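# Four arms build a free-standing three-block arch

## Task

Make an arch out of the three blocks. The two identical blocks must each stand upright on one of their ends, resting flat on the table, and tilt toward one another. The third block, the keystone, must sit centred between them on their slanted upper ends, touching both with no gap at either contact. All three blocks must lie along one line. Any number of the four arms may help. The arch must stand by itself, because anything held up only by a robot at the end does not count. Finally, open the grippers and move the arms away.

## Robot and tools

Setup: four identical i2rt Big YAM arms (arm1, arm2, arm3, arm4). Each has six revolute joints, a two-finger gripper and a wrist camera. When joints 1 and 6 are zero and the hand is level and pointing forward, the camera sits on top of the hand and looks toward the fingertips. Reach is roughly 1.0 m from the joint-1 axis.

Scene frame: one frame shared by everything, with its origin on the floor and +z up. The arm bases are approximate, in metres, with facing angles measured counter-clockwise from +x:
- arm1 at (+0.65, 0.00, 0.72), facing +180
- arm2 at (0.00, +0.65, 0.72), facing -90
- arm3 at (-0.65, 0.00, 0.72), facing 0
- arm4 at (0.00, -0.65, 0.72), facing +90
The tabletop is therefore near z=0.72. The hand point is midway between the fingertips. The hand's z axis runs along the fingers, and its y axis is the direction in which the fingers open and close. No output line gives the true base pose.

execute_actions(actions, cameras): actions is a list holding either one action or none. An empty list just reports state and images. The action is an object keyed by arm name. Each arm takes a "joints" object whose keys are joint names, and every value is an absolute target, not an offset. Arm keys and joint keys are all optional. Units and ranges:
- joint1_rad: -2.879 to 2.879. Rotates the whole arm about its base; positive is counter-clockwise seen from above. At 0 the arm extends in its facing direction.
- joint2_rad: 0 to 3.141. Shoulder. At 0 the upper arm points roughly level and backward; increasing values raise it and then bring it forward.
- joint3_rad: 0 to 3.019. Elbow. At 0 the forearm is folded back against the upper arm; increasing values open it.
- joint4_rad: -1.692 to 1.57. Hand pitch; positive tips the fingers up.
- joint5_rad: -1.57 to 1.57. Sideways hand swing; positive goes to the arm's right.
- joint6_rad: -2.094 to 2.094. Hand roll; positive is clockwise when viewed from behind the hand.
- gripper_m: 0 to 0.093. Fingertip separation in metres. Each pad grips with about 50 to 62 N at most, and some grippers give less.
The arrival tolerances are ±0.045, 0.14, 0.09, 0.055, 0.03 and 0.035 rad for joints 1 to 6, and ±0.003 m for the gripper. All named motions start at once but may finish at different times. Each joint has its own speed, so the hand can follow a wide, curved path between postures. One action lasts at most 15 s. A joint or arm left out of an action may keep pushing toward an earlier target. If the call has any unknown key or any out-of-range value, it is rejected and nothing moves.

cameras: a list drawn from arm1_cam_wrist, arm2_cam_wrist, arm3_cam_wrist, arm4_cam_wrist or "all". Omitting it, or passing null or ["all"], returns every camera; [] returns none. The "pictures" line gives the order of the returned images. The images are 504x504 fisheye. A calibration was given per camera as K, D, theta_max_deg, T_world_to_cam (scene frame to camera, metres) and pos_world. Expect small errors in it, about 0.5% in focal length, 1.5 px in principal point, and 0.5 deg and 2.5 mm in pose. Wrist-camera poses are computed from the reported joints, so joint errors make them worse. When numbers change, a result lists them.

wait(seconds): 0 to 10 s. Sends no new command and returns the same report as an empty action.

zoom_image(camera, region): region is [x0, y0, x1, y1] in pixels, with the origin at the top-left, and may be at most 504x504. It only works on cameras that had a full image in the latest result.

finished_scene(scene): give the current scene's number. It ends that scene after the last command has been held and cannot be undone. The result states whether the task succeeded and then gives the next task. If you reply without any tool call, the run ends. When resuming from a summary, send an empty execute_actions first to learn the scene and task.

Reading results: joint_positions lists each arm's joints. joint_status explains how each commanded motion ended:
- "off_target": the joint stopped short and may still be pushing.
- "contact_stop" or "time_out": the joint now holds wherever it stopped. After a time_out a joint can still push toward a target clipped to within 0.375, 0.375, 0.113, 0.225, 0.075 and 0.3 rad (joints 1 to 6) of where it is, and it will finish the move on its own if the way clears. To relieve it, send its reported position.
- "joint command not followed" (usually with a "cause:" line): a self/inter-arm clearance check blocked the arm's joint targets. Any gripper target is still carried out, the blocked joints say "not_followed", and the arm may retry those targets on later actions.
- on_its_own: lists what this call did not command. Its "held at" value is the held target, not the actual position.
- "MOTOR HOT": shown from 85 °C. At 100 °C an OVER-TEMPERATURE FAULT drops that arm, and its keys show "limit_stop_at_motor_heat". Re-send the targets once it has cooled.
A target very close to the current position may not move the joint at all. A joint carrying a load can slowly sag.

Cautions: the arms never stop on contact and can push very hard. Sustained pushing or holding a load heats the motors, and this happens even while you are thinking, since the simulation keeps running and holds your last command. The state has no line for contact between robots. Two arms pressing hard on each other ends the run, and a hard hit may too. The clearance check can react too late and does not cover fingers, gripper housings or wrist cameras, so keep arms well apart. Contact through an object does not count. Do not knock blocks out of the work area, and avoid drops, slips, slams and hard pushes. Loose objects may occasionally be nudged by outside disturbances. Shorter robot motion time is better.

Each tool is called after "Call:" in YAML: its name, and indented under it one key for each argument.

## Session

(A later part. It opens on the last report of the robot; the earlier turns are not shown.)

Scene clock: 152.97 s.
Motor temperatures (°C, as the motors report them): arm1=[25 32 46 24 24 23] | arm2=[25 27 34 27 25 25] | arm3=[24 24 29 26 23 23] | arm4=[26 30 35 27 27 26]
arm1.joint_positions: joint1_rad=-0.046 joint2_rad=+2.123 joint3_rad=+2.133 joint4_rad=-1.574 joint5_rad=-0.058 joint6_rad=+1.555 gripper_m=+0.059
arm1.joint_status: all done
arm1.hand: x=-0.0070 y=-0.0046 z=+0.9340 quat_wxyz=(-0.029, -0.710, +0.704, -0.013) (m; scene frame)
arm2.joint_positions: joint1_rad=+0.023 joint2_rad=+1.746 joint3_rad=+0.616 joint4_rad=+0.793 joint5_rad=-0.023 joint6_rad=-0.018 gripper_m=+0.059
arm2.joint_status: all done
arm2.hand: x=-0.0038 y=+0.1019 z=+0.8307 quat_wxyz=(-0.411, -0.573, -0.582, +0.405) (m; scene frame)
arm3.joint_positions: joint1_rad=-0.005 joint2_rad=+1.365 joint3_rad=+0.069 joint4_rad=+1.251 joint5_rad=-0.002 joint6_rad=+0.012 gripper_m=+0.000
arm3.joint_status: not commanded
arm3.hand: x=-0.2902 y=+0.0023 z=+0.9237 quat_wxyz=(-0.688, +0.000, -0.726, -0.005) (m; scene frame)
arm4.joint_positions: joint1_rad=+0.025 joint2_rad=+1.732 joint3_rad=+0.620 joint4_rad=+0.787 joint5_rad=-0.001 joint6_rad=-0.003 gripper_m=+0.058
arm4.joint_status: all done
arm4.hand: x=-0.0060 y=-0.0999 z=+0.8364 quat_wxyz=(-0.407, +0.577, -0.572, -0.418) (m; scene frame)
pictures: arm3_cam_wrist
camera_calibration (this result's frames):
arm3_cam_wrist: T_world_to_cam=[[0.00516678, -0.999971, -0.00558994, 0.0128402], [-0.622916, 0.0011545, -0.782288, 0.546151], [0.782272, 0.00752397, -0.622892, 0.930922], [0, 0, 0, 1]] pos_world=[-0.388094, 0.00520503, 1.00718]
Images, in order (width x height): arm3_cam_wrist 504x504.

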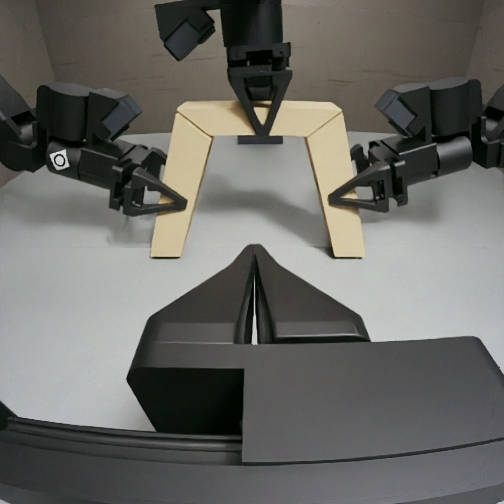

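Call:
execute_actions:
  actions:
    - {"arm2":{"joints":{"joint4_rad":0.786}},"arm4":{"joints":{"joint4_rad":0.78}}}
  cameras: ["arm3_cam_wrist"]

Call:
zoom_image:
  camera: "arm3_cam_wrist"
  region: [130, 60, 380, 270]

Call:
zoom_image:
  camera: "arm3_cam_wrist"
  region: [125, 215, 205, 275]

Call:
zoom_image:
  camera: "arm3_cam_wrist"
  region: [310, 215, 390, 275]

Scene clock: 159.27 s.
Motor temperatures (°C, as the motors report them): arm1=[25 33 46 24 24 23] | arm2=[25 27 34 27 25 25] | arm3=[24 24 29 26 23 23] | arm4=[26 30 35 27 27 26]
arm1.joint_positions: joint1_rad=-0.046 joint2_rad=+2.123 joint3_rad=+2.133 joint4_rad=-1.574 joint5_rad=-0.058 joint6_rad=+1.555 gripper_m=+0.059
arm1.joint_status: not commanded
arm1.hand: x=-0.0070 y=-0.0046 z=+0.9340 quat_wxyz=(-0.029, -0.710, +0.704, -0.013) (m; scene frame)
arm2.joint_positions: joint1_rad=+0.023 joint2_rad=+1.746 joint3_rad=+0.616 joint4_rad=+0.774 joint5_rad=-0.023 joint6_rad=-0.018 gripper_m=+0.059
arm2.joint_status: all done
arm2.hand: x=-0.0037 y=+0.1036 z=+0.8261 quat_wxyz=(-0.405, -0.577, -0.586, +0.399) (m; scene frame)
arm3.joint_positions: joint1_rad=-0.005 joint2_rad=+1.365 joint3_rad=+0.069 joint4_rad=+1.251 joint5_rad=-0.002 joint6_rad=+0.012 gripper_m=+0.000
arm3.joint_status: not commanded
arm3.hand: x=-0.2902 y=+0.0023 z=+0.9237 quat_wxyz=(-0.688, +0.000, -0.726, -0.005) (m; scene frame)
arm4.joint_positions: joint1_rad=+0.025 joint2_rad=+1.732 joint3_rad=+0.620 joint4_rad=+0.781 joint5_rad=-0.001 joint6_rad=-0.003 gripper_m=+0.058
arm4.joint_status: all done
arm4.hand: x=-0.0060 y=-0.1003 z=+0.8352 quat_wxyz=(-0.405, +0.578, -0.573, -0.417) (m; scene frame)
pictures: arm3_cam_wrist
camera_calibration (this result's frames):
arm3_cam_wrist: T_world_to_cam=[[0.00516678, -0.999971, -0.00558994, 0.0128402], [-0.622916, 0.0011545, -0.782288, 0.546151], [0.782272, 0.00752397, -0.622892, 0.930922], [0, 0, 0, 1]] pos_world=[-0.388094, 0.00520503, 1.00718]
Images, in order (width x height): arm3_cam_wrist 504x504.

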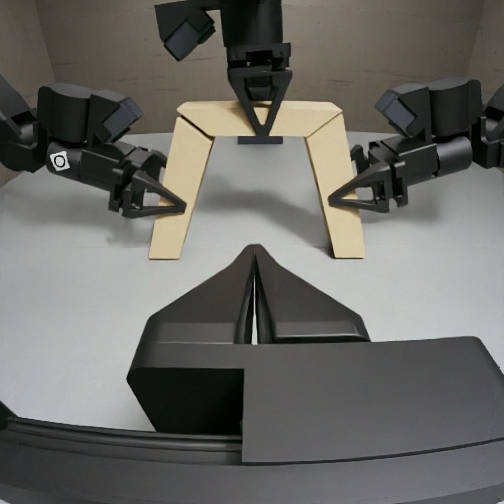

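Region (130, 60, 380, 270) of arm3_cam_wrist's 504x504 image, scaled by 2.016, with more detail than that image has; it fills the top 423 rows of this view, and the rest is white.

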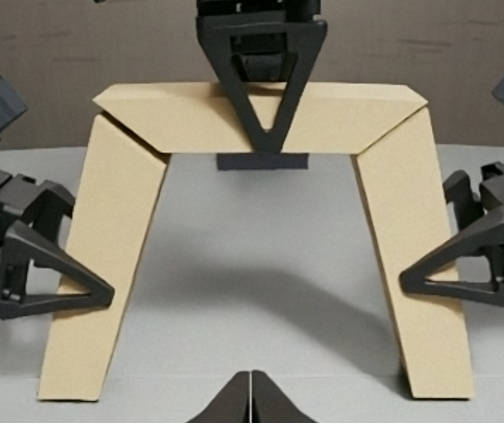

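Region (125, 215, 205, 275) of arm3_cam_wrist's 504x504 image, scaled by 6.300, with more detail than that image has; it fills the top 378 rows of this view, and the rest is white.

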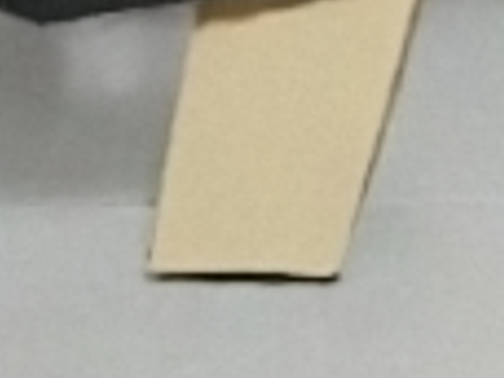

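Region (310, 215, 390, 275) of arm3_cam_wrist's 504x504 image, scaled by 6.300, with more detail than that image has; it fills the top 378 rows of this view, and the rest is white.

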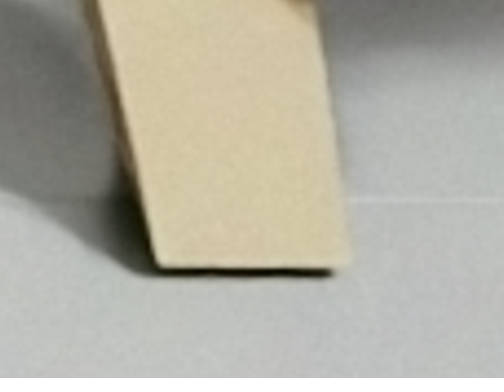

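Call:
execute_actions:
  actions:
    - {"arm4":{"joints":{"joint4_rad":0.768}},"arm3":{"joints":{"joint2_rad":1.0,"joint3_rad":0.77,"joint4_rad":-0.2}}}

Call:
zoom_image:
  camera: "arm3_cam_wrist"
  region: [150, 115, 250, 215]

Call:
zoom_image:
  camera: "arm3_cam_wrist"
  region: [270, 115, 370, 215]

Call:
zoom_image:
  camera: "arm3_cam_wrist"
  region: [140, 220, 220, 270]

Call:
zoom_image:
  camera: "arm3_cam_wrist"
  region: [300, 220, 380, 270]

Scene clock: 168.43 s.
Motor temperatures (°C, as the motors report them): arm1=[25 33 45 24 24 23] | arm2=[25 27 34 27 25 25] | arm3=[24 24 30 26 23 23] | arm4=[26 30 35 27 27 26]
arm1.joint_positions: joint1_rad=-0.046 joint2_rad=+2.123 joint3_rad=+2.133 joint4_rad=-1.574 joint5_rad=-0.058 joint6_rad=+1.555 gripper_m=+0.059
arm1.joint_status: not commanded
arm1.hand: x=-0.0070 y=-0.0046 z=+0.9340 quat_wxyz=(-0.029, -0.710, +0.704, -0.013) (m; scene frame)
arm2.joint_positions: joint1_rad=+0.023 joint2_rad=+1.746 joint3_rad=+0.616 joint4_rad=+0.774 joint5_rad=-0.023 joint6_rad=-0.018 gripper_m=+0.059
arm2.joint_status: not commanded
arm2.hand: x=-0.0037 y=+0.1036 z=+0.8261 quat_wxyz=(-0.405, -0.577, -0.586, +0.399) (m; scene frame)
arm3.joint_positions: joint1_rad=-0.005 joint2_rad=+0.998 joint3_rad=+0.715 joint4_rad=-0.194 joint5_rad=-0.002 joint6_rad=+0.012 gripper_m=+0.000
arm3.joint_status: all done
arm3.hand: x=-0.1906 y=+0.0032 z=+1.0519 quat_wxyz=(-0.516, -0.001, -0.857, -0.004) (m; scene frame)
arm4.joint_positions: joint1_rad=+0.025 joint2_rad=+1.732 joint3_rad=+0.620 joint4_rad=+0.770 joint5_rad=-0.001 joint6_rad=-0.003 gripper_m=+0.058
arm4.joint_status: all done
arm4.hand: x=-0.0060 y=-0.1013 z=+0.8324 quat_wxyz=(-0.402, +0.580, -0.576, -0.413) (m; scene frame)
pictures: arm1_cam_wrist, arm2_cam_wrist, arm3_cam_wrist, arm4_cam_wrist
camera_calibration (this result's frames):
arm1_cam_wrist: T_world_to_cam=[[0.999411, -0.00364559, -0.0341134, 0.041608], [0.0186062, -0.777812, 0.628222, -0.582039], [-0.0288241, -0.628487, -0.777286, 0.849615], [0, 0, 0, 1]] pos_world=[-0.00626466, 0.0814072, 1.02746]
arm2_cam_wrist: T_world_to_cam=[[-0.999935, -0.0105331, 0.0043538, -0.00757813], [-0.0111762, 0.831248, -0.55579, 0.381152], [0.00223513, -0.555802, -0.831312, 0.869032], [0, 0, 0, 1]] pos_world=[-0.00526022, 0.166098, 0.934309]
arm3_cam_wrist: T_world_to_cam=[[0.00139463, -0.999988, -0.00473899, 0.0123841], [-0.893828, 0.000878462, -0.44841, 0.305674], [0.448409, 0.0048612, -0.893815, 1.15424], [0, 0, 0, 1]] pos_world=[-0.244369, 0.00650446, 1.1688]
arm4_cam_wrist: T_world_to_cam=[[0.999999, 0.000373763, 0.00165745, 0.00592101], [0.0012429, -0.82604, -0.56361, 0.387351], [0.00115846, 0.563611, -0.826039, 0.870413], [0, 0, 0, 1]] pos_world=[-0.00741078, -0.170609, 0.9373]
Images, in order (width x height): arm1_cam_wrist 504x504, arm2_cam_wrist 504x504, arm3_cam_wrist 504x504, arm4_cam_wrist 504x504.

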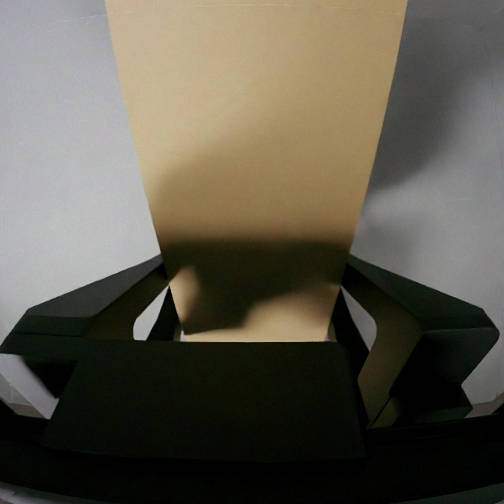

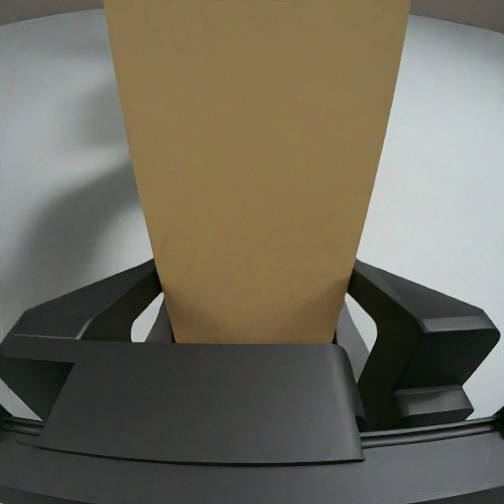

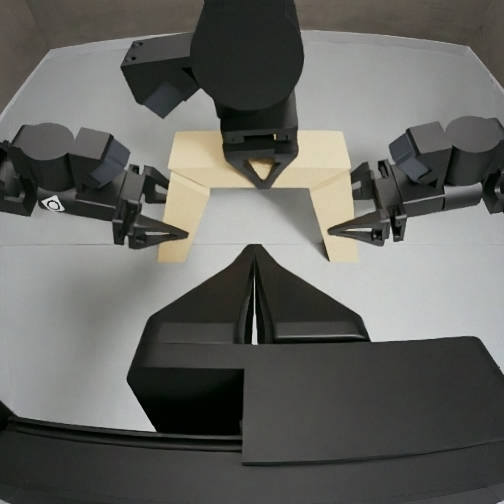

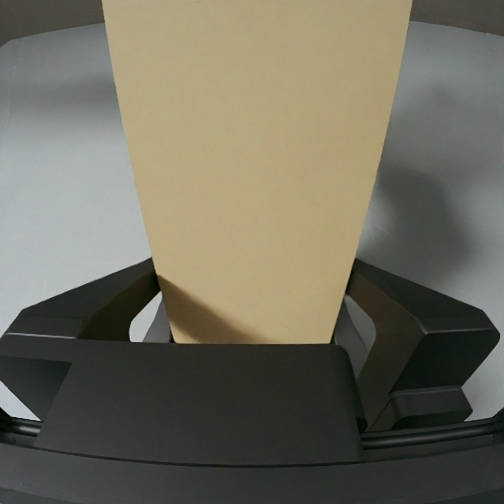

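Region (150, 115, 250, 215) of arm3_cam_wrist's 504x504 image, scaled by 5.040, with more detail than that image has.

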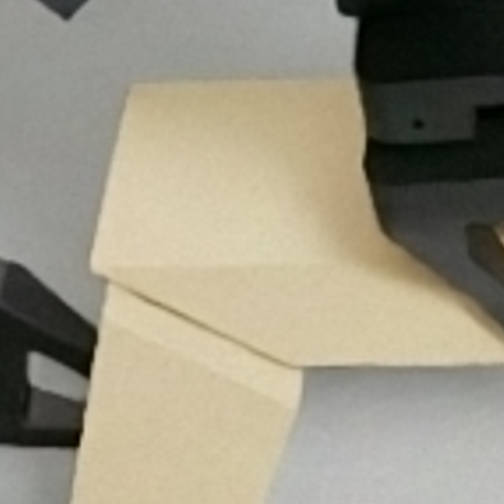

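Region (270, 115, 370, 215) of arm3_cam_wrist's 504x504 image, scaled by 5.040, with more detail than that image has.

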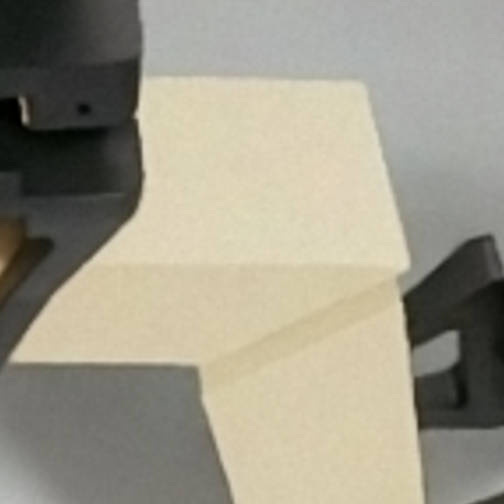

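Region (140, 220, 220, 270) of arm3_cam_wrist's 504x504 image, scaled by 6.300, with more detail than that image has; it fills the top 315 rows of this view, and the rest is white.

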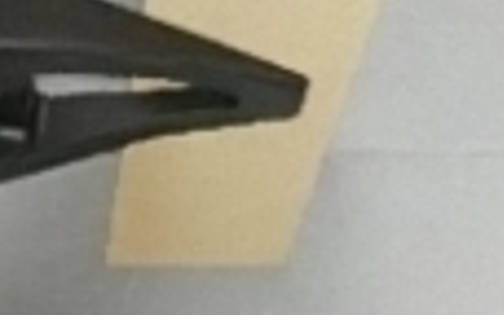

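Region (300, 220, 380, 270) of arm3_cam_wrist's 504x504 image, scaled by 6.300, with more detail than that image has; it fills the top 315 rows of this view, and the rest is white.

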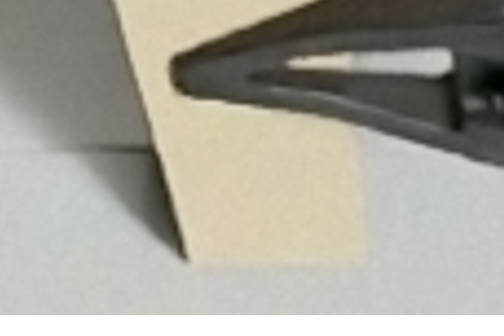

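Call:
execute_actions:
  actions:
    - {"arm1":{"joints":{"joint2_rad":2.128,"joint4_rad":-1.546}}}
  cameras: ["arm3_cam_wrist"]

Call:
zoom_image:
  camera: "arm3_cam_wrist"
  region: [150, 115, 250, 215]

Call:
zoom_image:
  camera: "arm3_cam_wrist"
  region: [270, 115, 370, 215]

Scene clock: 176.20 s.
Motor temperatures (°C, as the motors report them): arm1=[25 33 45 24 24 23] | arm2=[25 27 34 27 25 25] | arm3=[24 24 33 26 23 23] | arm4=[26 30 35 27 27 26]
arm1.joint_positions: joint1_rad=-0.046 joint2_rad=+2.133 joint3_rad=+2.133 joint4_rad=-1.555 joint5_rad=-0.059 joint6_rad=+1.555 gripper_m=+0.059
arm1.joint_status: all done
arm1.hand: x=-0.0122 y=-0.0047 z=+0.9272 quat_wxyz=(-0.032, -0.710, +0.703, -0.010) (m; scene frame)
arm2.joint_positions: joint1_rad=+0.023 joint2_rad=+1.746 joint3_rad=+0.616 joint4_rad=+0.774 joint5_rad=-0.023 joint6_rad=-0.018 gripper_m=+0.059
arm2.joint_status: not commanded
arm2.hand: x=-0.0037 y=+0.1036 z=+0.8261 quat_wxyz=(-0.405, -0.577, -0.586, +0.399) (m; scene frame)
arm3.joint_positions: joint1_rad=-0.005 joint2_rad=+0.998 joint3_rad=+0.715 joint4_rad=-0.194 joint5_rad=-0.002 joint6_rad=+0.012 gripper_m=+0.000
arm3.joint_status: not commanded
arm3.hand: x=-0.1906 y=+0.0032 z=+1.0519 quat_wxyz=(-0.516, -0.001, -0.857, -0.004) (m; scene frame)
arm4.joint_positions: joint1_rad=+0.025 joint2_rad=+1.732 joint3_rad=+0.620 joint4_rad=+0.768 joint5_rad=-0.001 joint6_rad=-0.003 gripper_m=+0.058
arm4.joint_status: not commanded
arm4.hand: x=-0.0060 y=-0.1014 z=+0.8318 quat_wxyz=(-0.401, +0.581, -0.576, -0.412) (m; scene frame)
pictures: arm3_cam_wrist
camera_calibration (this result's frames):
arm3_cam_wrist: T_world_to_cam=[[0.00139463, -0.999988, -0.00473899, 0.0123841], [-0.893828, 0.000878462, -0.44841, 0.305674], [0.448409, 0.0048612, -0.893815, 1.15424], [0, 0, 0, 1]] pos_world=[-0.244369, 0.00650446, 1.1688]
Images, in order (width x height): arm3_cam_wrist 504x504.

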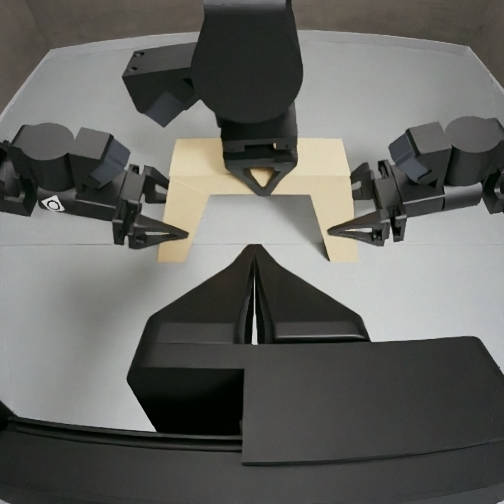

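Region (150, 115, 250, 215) of arm3_cam_wrist's 504x504 image, scaled by 5.040, with more detail than that image has.

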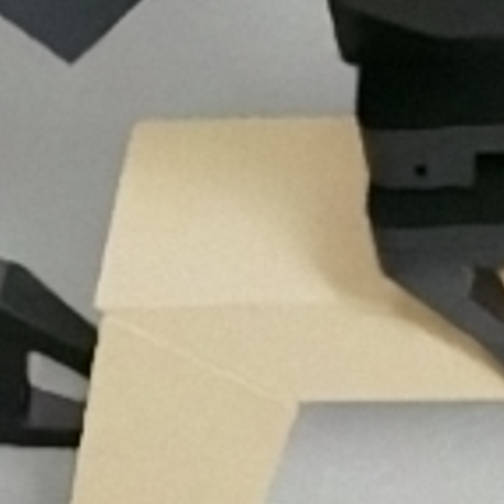

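Region (270, 115, 370, 215) of arm3_cam_wrist's 504x504 image, scaled by 5.040, with more detail than that image has.

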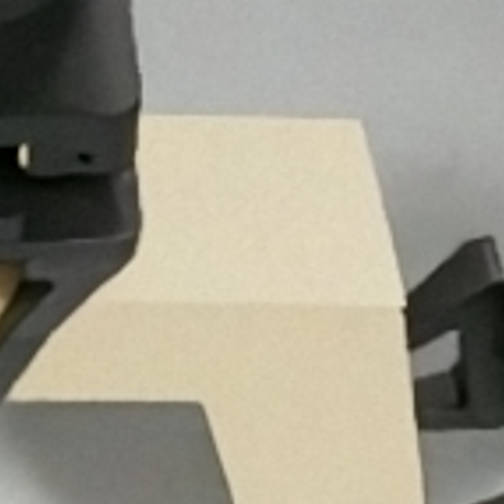

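Seated. Release keystone, then leaners (moving the observer back to the side view).

Call:
execute_actions:
  actions:
    - {"arm1":{"joints":{"gripper_m":0.09}}}
  cameras: []

Call:
execute_actions:
  actions:
    - {"arm2":{"joints":{"gripper_m":0.08}},"arm4":{"joints":{"gripper_m":0.08}}}
  cameras: ["arm3_cam_wrist"]

Call:
execute_actions:
  actions:
    - {"arm1":{"joints":{"joint2_rad":1.75}},"arm2":{"joints":{"joint2_rad":1.4,"joint3_rad":0.2,"joint4_rad":0.9}},"arm4":{"joints":{"joint2_rad":1.4,"joint3_rad":0.2,"joint4_rad":0.9}},"arm3":{"joints":{"joint2_rad":1.366,"joint3_rad":0.07,"joint4_rad":1.27}}}

Call:
zoom_image:
  camera: "arm3_cam_wrist"
  region: [130, 60, 380, 270]

Call:
zoom_image:
  camera: "arm3_cam_wrist"
  region: [160, 90, 240, 160]

Call:
zoom_image:
  camera: "arm3_cam_wrist"
  region: [280, 90, 360, 160]

Call:
zoom_image:
  camera: "arm3_cam_wrist"
  region: [125, 215, 205, 275]

Call:
zoom_image:
  camera: "arm3_cam_wrist"
  region: [310, 215, 390, 275]

Scene clock: 189.30 s.
Motor temperatures (°C, as the motors report them): arm1=[25 33 45 24 24 23] | arm2=[25 27 34 27 25 25] | arm3=[24 24 37 26 23 23] | arm4=[26 30 35 27 27 26]
arm1.joint_positions: joint1_rad=-0.046 joint2_rad=+2.133 joint3_rad=+2.133 joint4_rad=-1.555 joint5_rad=-0.059 joint6_rad=+1.556 gripper_m=+0.090
arm1.joint_status: all done
arm1.hand: x=-0.0123 y=-0.0047 z=+0.9273 quat_wxyz=(-0.032, -0.710, +0.704, -0.010) (m; scene frame)
arm2.joint_positions: joint1_rad=+0.023 joint2_rad=+1.746 joint3_rad=+0.616 joint4_rad=+0.768 joint5_rad=-0.023 joint6_rad=-0.023 gripper_m=+0.059
arm2.joint_status: not commanded
arm2.hand: x=-0.0037 y=+0.1041 z=+0.8249 quat_wxyz=(-0.403, -0.576, -0.589, +0.398) (m; scene frame)
arm3.joint_positions: joint1_rad=-0.005 joint2_rad=+0.998 joint3_rad=+0.715 joint4_rad=-0.194 joint5_rad=-0.002 joint6_rad=+0.012 gripper_m=+0.000
arm3.joint_status: not commanded
arm3.hand: x=-0.1906 y=+0.0032 z=+1.0519 quat_wxyz=(-0.516, -0.001, -0.857, -0.004) (m; scene frame)
arm4.joint_positions: joint1_rad=+0.025 joint2_rad=+1.735 joint3_rad=+0.620 joint4_rad=+0.765 joint5_rad=-0.001 joint6_rad=-0.003 gripper_m=+0.058
arm4.joint_status: not commanded
arm4.hand: x=-0.0060 y=-0.1019 z=+0.8295 quat_wxyz=(-0.399, +0.582, -0.577, -0.411) (m; scene frame)
pictures: none
No camera images: the call's "cameras" was empty. Leave "cameras" out to get every camera's image.

Scene clock: 189.97 s.
Motor temperatures (°C, as the motors report them): arm1=[25 33 45 24 24 23] | arm2=[25 27 34 27 25 25] | arm3=[24 24 37 26 23 23] | arm4=[26 30 35 27 27 26]
arm1.joint_positions: joint1_rad=-0.046 joint2_rad=+2.133 joint3_rad=+2.133 joint4_rad=-1.555 joint5_rad=-0.059 joint6_rad=+1.556 gripper_m=+0.090
arm1.joint_status: not commanded
arm1.hand: x=-0.0123 y=-0.0047 z=+0.9273 quat_wxyz=(-0.032, -0.710, +0.704, -0.010) (m; scene frame)
arm2.joint_positions: joint1_rad=+0.023 joint2_rad=+1.714 joint3_rad=+0.616 joint4_rad=+0.768 joint5_rad=-0.023 joint6_rad=-0.023 gripper_m=+0.080
arm2.joint_status: all done
arm2.hand: x=-0.0039 y=+0.1018 z=+0.8417 quat_wxyz=(-0.412, -0.570, -0.583, +0.408) (m; scene frame)
arm3.joint_positions: joint1_rad=-0.005 joint2_rad=+0.998 joint3_rad=+0.715 joint4_rad=-0.194 joint5_rad=-0.002 joint6_rad=+0.012 gripper_m=+0.000
arm3.joint_status: not commanded
arm3.hand: x=-0.1906 y=+0.0032 z=+1.0519 quat_wxyz=(-0.516, -0.001, -0.857, -0.004) (m; scene frame)
arm4.joint_positions: joint1_rad=+0.025 joint2_rad=+1.730 joint3_rad=+0.628 joint4_rad=+0.765 joint5_rad=-0.001 joint6_rad=-0.002 gripper_m=+0.080
arm4.joint_status: all done
arm4.hand: x=-0.0060 y=-0.0984 z=+0.8354 quat_wxyz=(-0.403, +0.579, -0.575, -0.414) (m; scene frame)
pictures: arm3_cam_wrist
camera_calibration (this result's frames):
arm3_cam_wrist: T_world_to_cam=[[0.00139463, -0.999988, -0.00473899, 0.0123841], [-0.893828, 0.000878462, -0.44841, 0.305674], [0.448409, 0.0048612, -0.893815, 1.15424], [0, 0, 0, 1]] pos_world=[-0.244369, 0.00650446, 1.1688]
Images, in order (width x height): arm3_cam_wrist 504x504.

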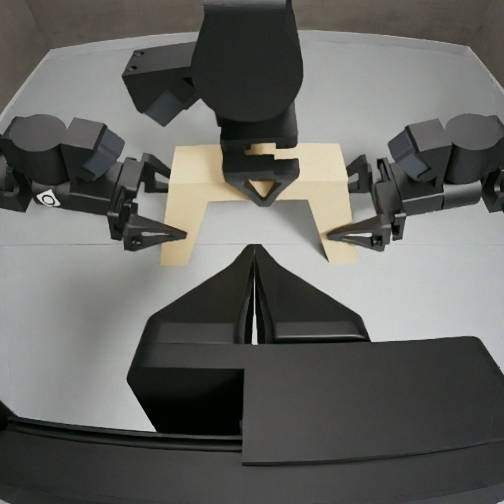

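Scene clock: 191.73 s.
Motor temperatures (°C, as the motors report them): arm1=[25 33 45 24 24 23] | arm2=[25 27 33 27 25 25] | arm3=[24 24 36 26 23 23] | arm4=[26 30 35 27 27 26]
arm1.joint_positions: joint1_rad=-0.046 joint2_rad=+1.766 joint3_rad=+2.136 joint4_rad=-1.553 joint5_rad=-0.059 joint6_rad=+1.556 gripper_m=+0.090
arm1.joint_status: all done
arm1.hand: x=+0.0473 y=-0.0047 z=+1.1570 quat_wxyz=(-0.161, -0.699, +0.686, +0.122) (m; scene frame)
arm2.joint_positions: joint1_rad=+0.023 joint2_rad=+1.400 joint3_rad=+0.189 joint4_rad=+0.884 joint5_rad=-0.023 joint6_rad=-0.023 gripper_m=+0.080
arm2.joint_status: all done
arm2.hand: x=-0.0019 y=+0.2597 z=+0.8453 quat_wxyz=(-0.412, -0.569, -0.582, +0.409) (m; scene frame)
arm3.joint_positions: joint1_rad=-0.005 joint2_rad=+1.374 joint3_rad=+0.074 joint4_rad=+1.251 joint5_rad=-0.002 joint6_rad=+0.012 gripper_m=+0.000
arm3.joint_status: all done
arm3.hand: x=-0.2886 y=+0.0023 z=+0.9219 quat_wxyz=(-0.686, +0.000, -0.728, -0.005) (m; scene frame)
arm4.joint_positions: joint1_rad=+0.025 joint2_rad=+1.397 joint3_rad=+0.194 joint4_rad=+0.877 joint5_rad=-0.001 joint6_rad=-0.002 gripper_m=+0.080
arm4.joint_status: all done
arm4.hand: x=-0.0038 y=-0.2585 z=+0.8441 quat_wxyz=(-0.406, +0.577, -0.572, -0.418) (m; scene frame)
pictures: arm1_cam_wrist, arm2_cam_wrist, arm3_cam_wrist, arm4_cam_wrist
camera_calibration (this result's frames):
arm1_cam_wrist: T_world_to_cam=[[0.91503, -0.00399062, -0.403365, 0.426183], [0.250042, -0.779063, 0.574925, -0.672599], [-0.316542, -0.626933, -0.711869, 0.962362], [0, 0, 0, 1]] pos_world=[0.082835, 0.0810397, 1.24368]
arm2_cam_wrist: T_world_to_cam=[[-0.999879, -0.0118913, 0.0100707, -0.00872213], [-0.0155279, 0.814503, -0.579952, 0.28688], [-0.00130624, -0.580037, -0.814589, 0.963927], [0, 0, 0, 1]] pos_world=[-0.0030073, 0.325346, 0.951668]
arm3_cam_wrist: T_world_to_cam=[[0.00511875, -0.999971, -0.00558956, 0.0128099], [-0.627085, 0.00114413, -0.77895, 0.541482], [0.778934, 0.00749238, -0.627061, 0.931417], [0, 0, 0, 1]] pos_world=[-0.386023, 0.00521151, 1.00591]
arm4_cam_wrist: T_world_to_cam=[[0.999999, 0.0000439693, 0.00109335, 0.00418602], [0.000666525, -0.81691, -0.576765, 0.277478], [0.000867807, 0.576766, -0.816909, 0.964318], [0, 0, 0, 1]] pos_world=[-0.00520781, -0.329511, 0.947795]
Images, in order (width x height): arm1_cam_wrist 504x504, arm2_cam_wrist 504x504, arm3_cam_wrist 504x504, arm4_cam_wrist 504x504.

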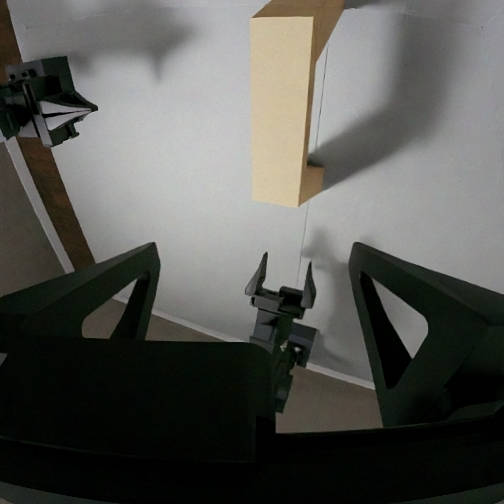

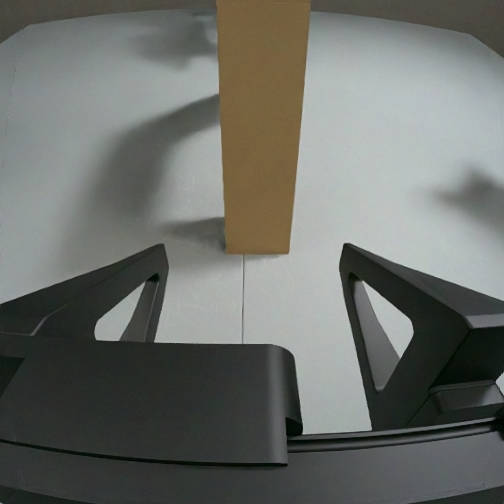

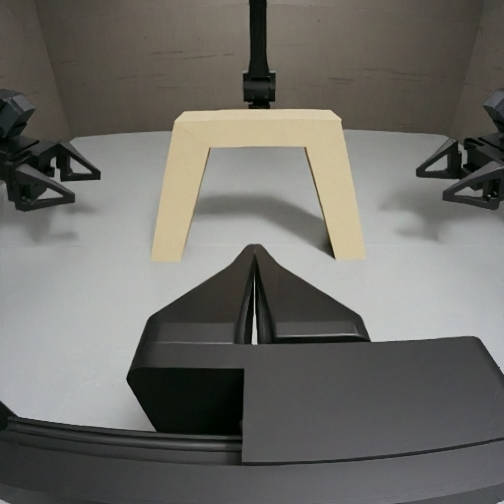

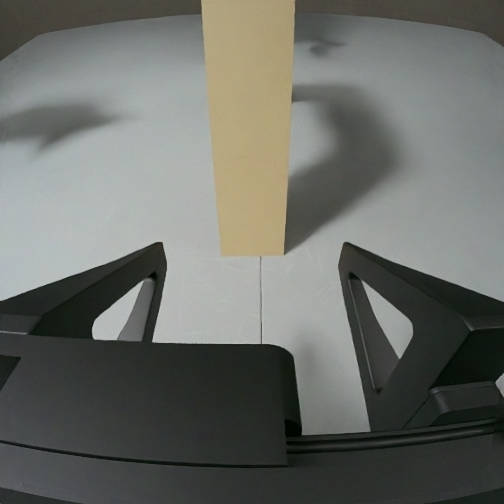

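Region (130, 60, 380, 270) of arm3_cam_wrist's 504x504 image, scaled by 2.016, with more detail than that image has; it fills the top 423 rows of this view, and the rest is white.

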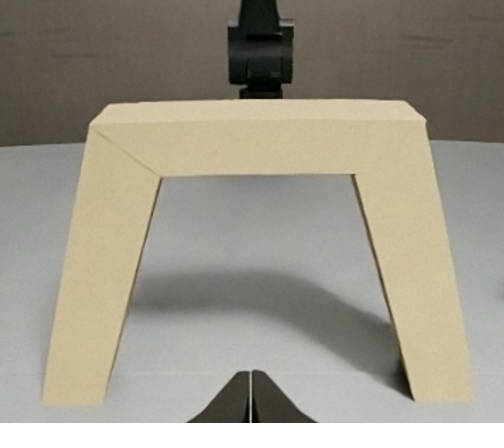

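Region (160, 90, 240, 160) of arm3_cam_wrist's 504x504 image, scaled by 6.300, with more detail than that image has; it fills the top 441 rows of this view, and the rest is white.

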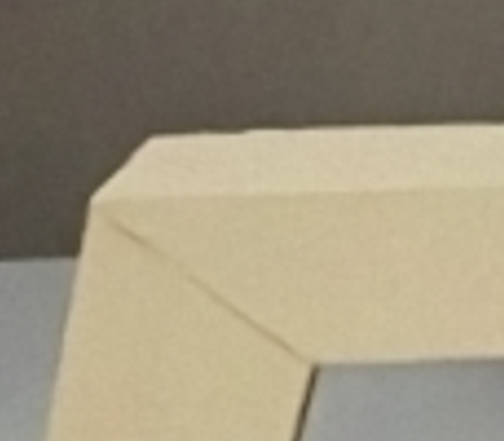

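Region (280, 90, 360, 160) of arm3_cam_wrist's 504x504 image, scaled by 6.300, with more detail than that image has; it fills the top 441 rows of this view, and the rest is white.

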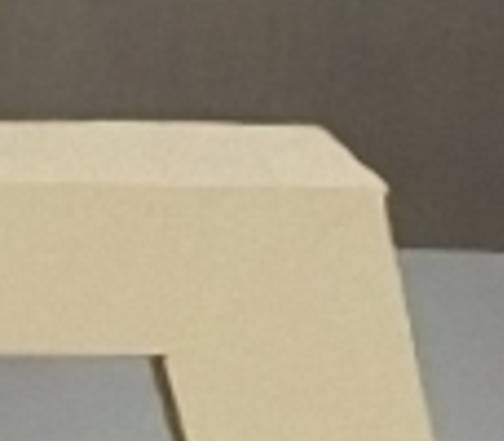

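Region (125, 215, 205, 275) of arm3_cam_wrist's 504x504 image, scaled by 6.300, with more detail than that image has; it fills the top 378 rows of this view, and the rest is white.

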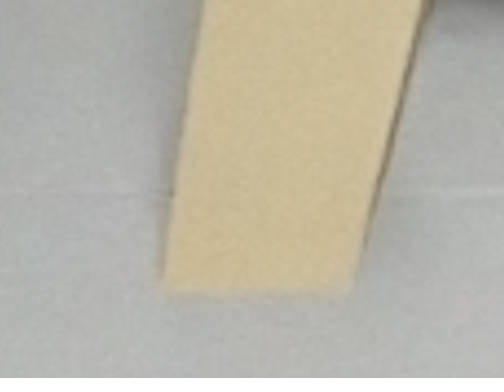

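Region (310, 215, 390, 275) of arm3_cam_wrist's 504x504 image, scaled by 6.300, with more detail than that image has; it fills the top 378 rows of this view, and the rest is white.

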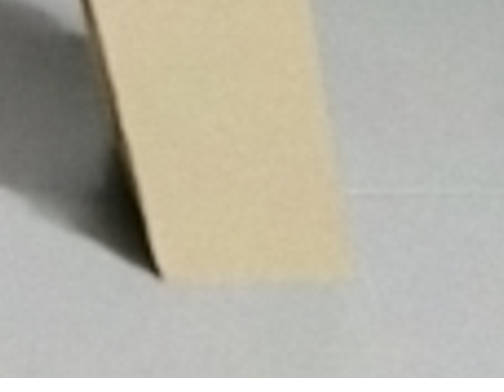

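Call:
finished_scene:
  scene: 2

The scene is finished: the task was done.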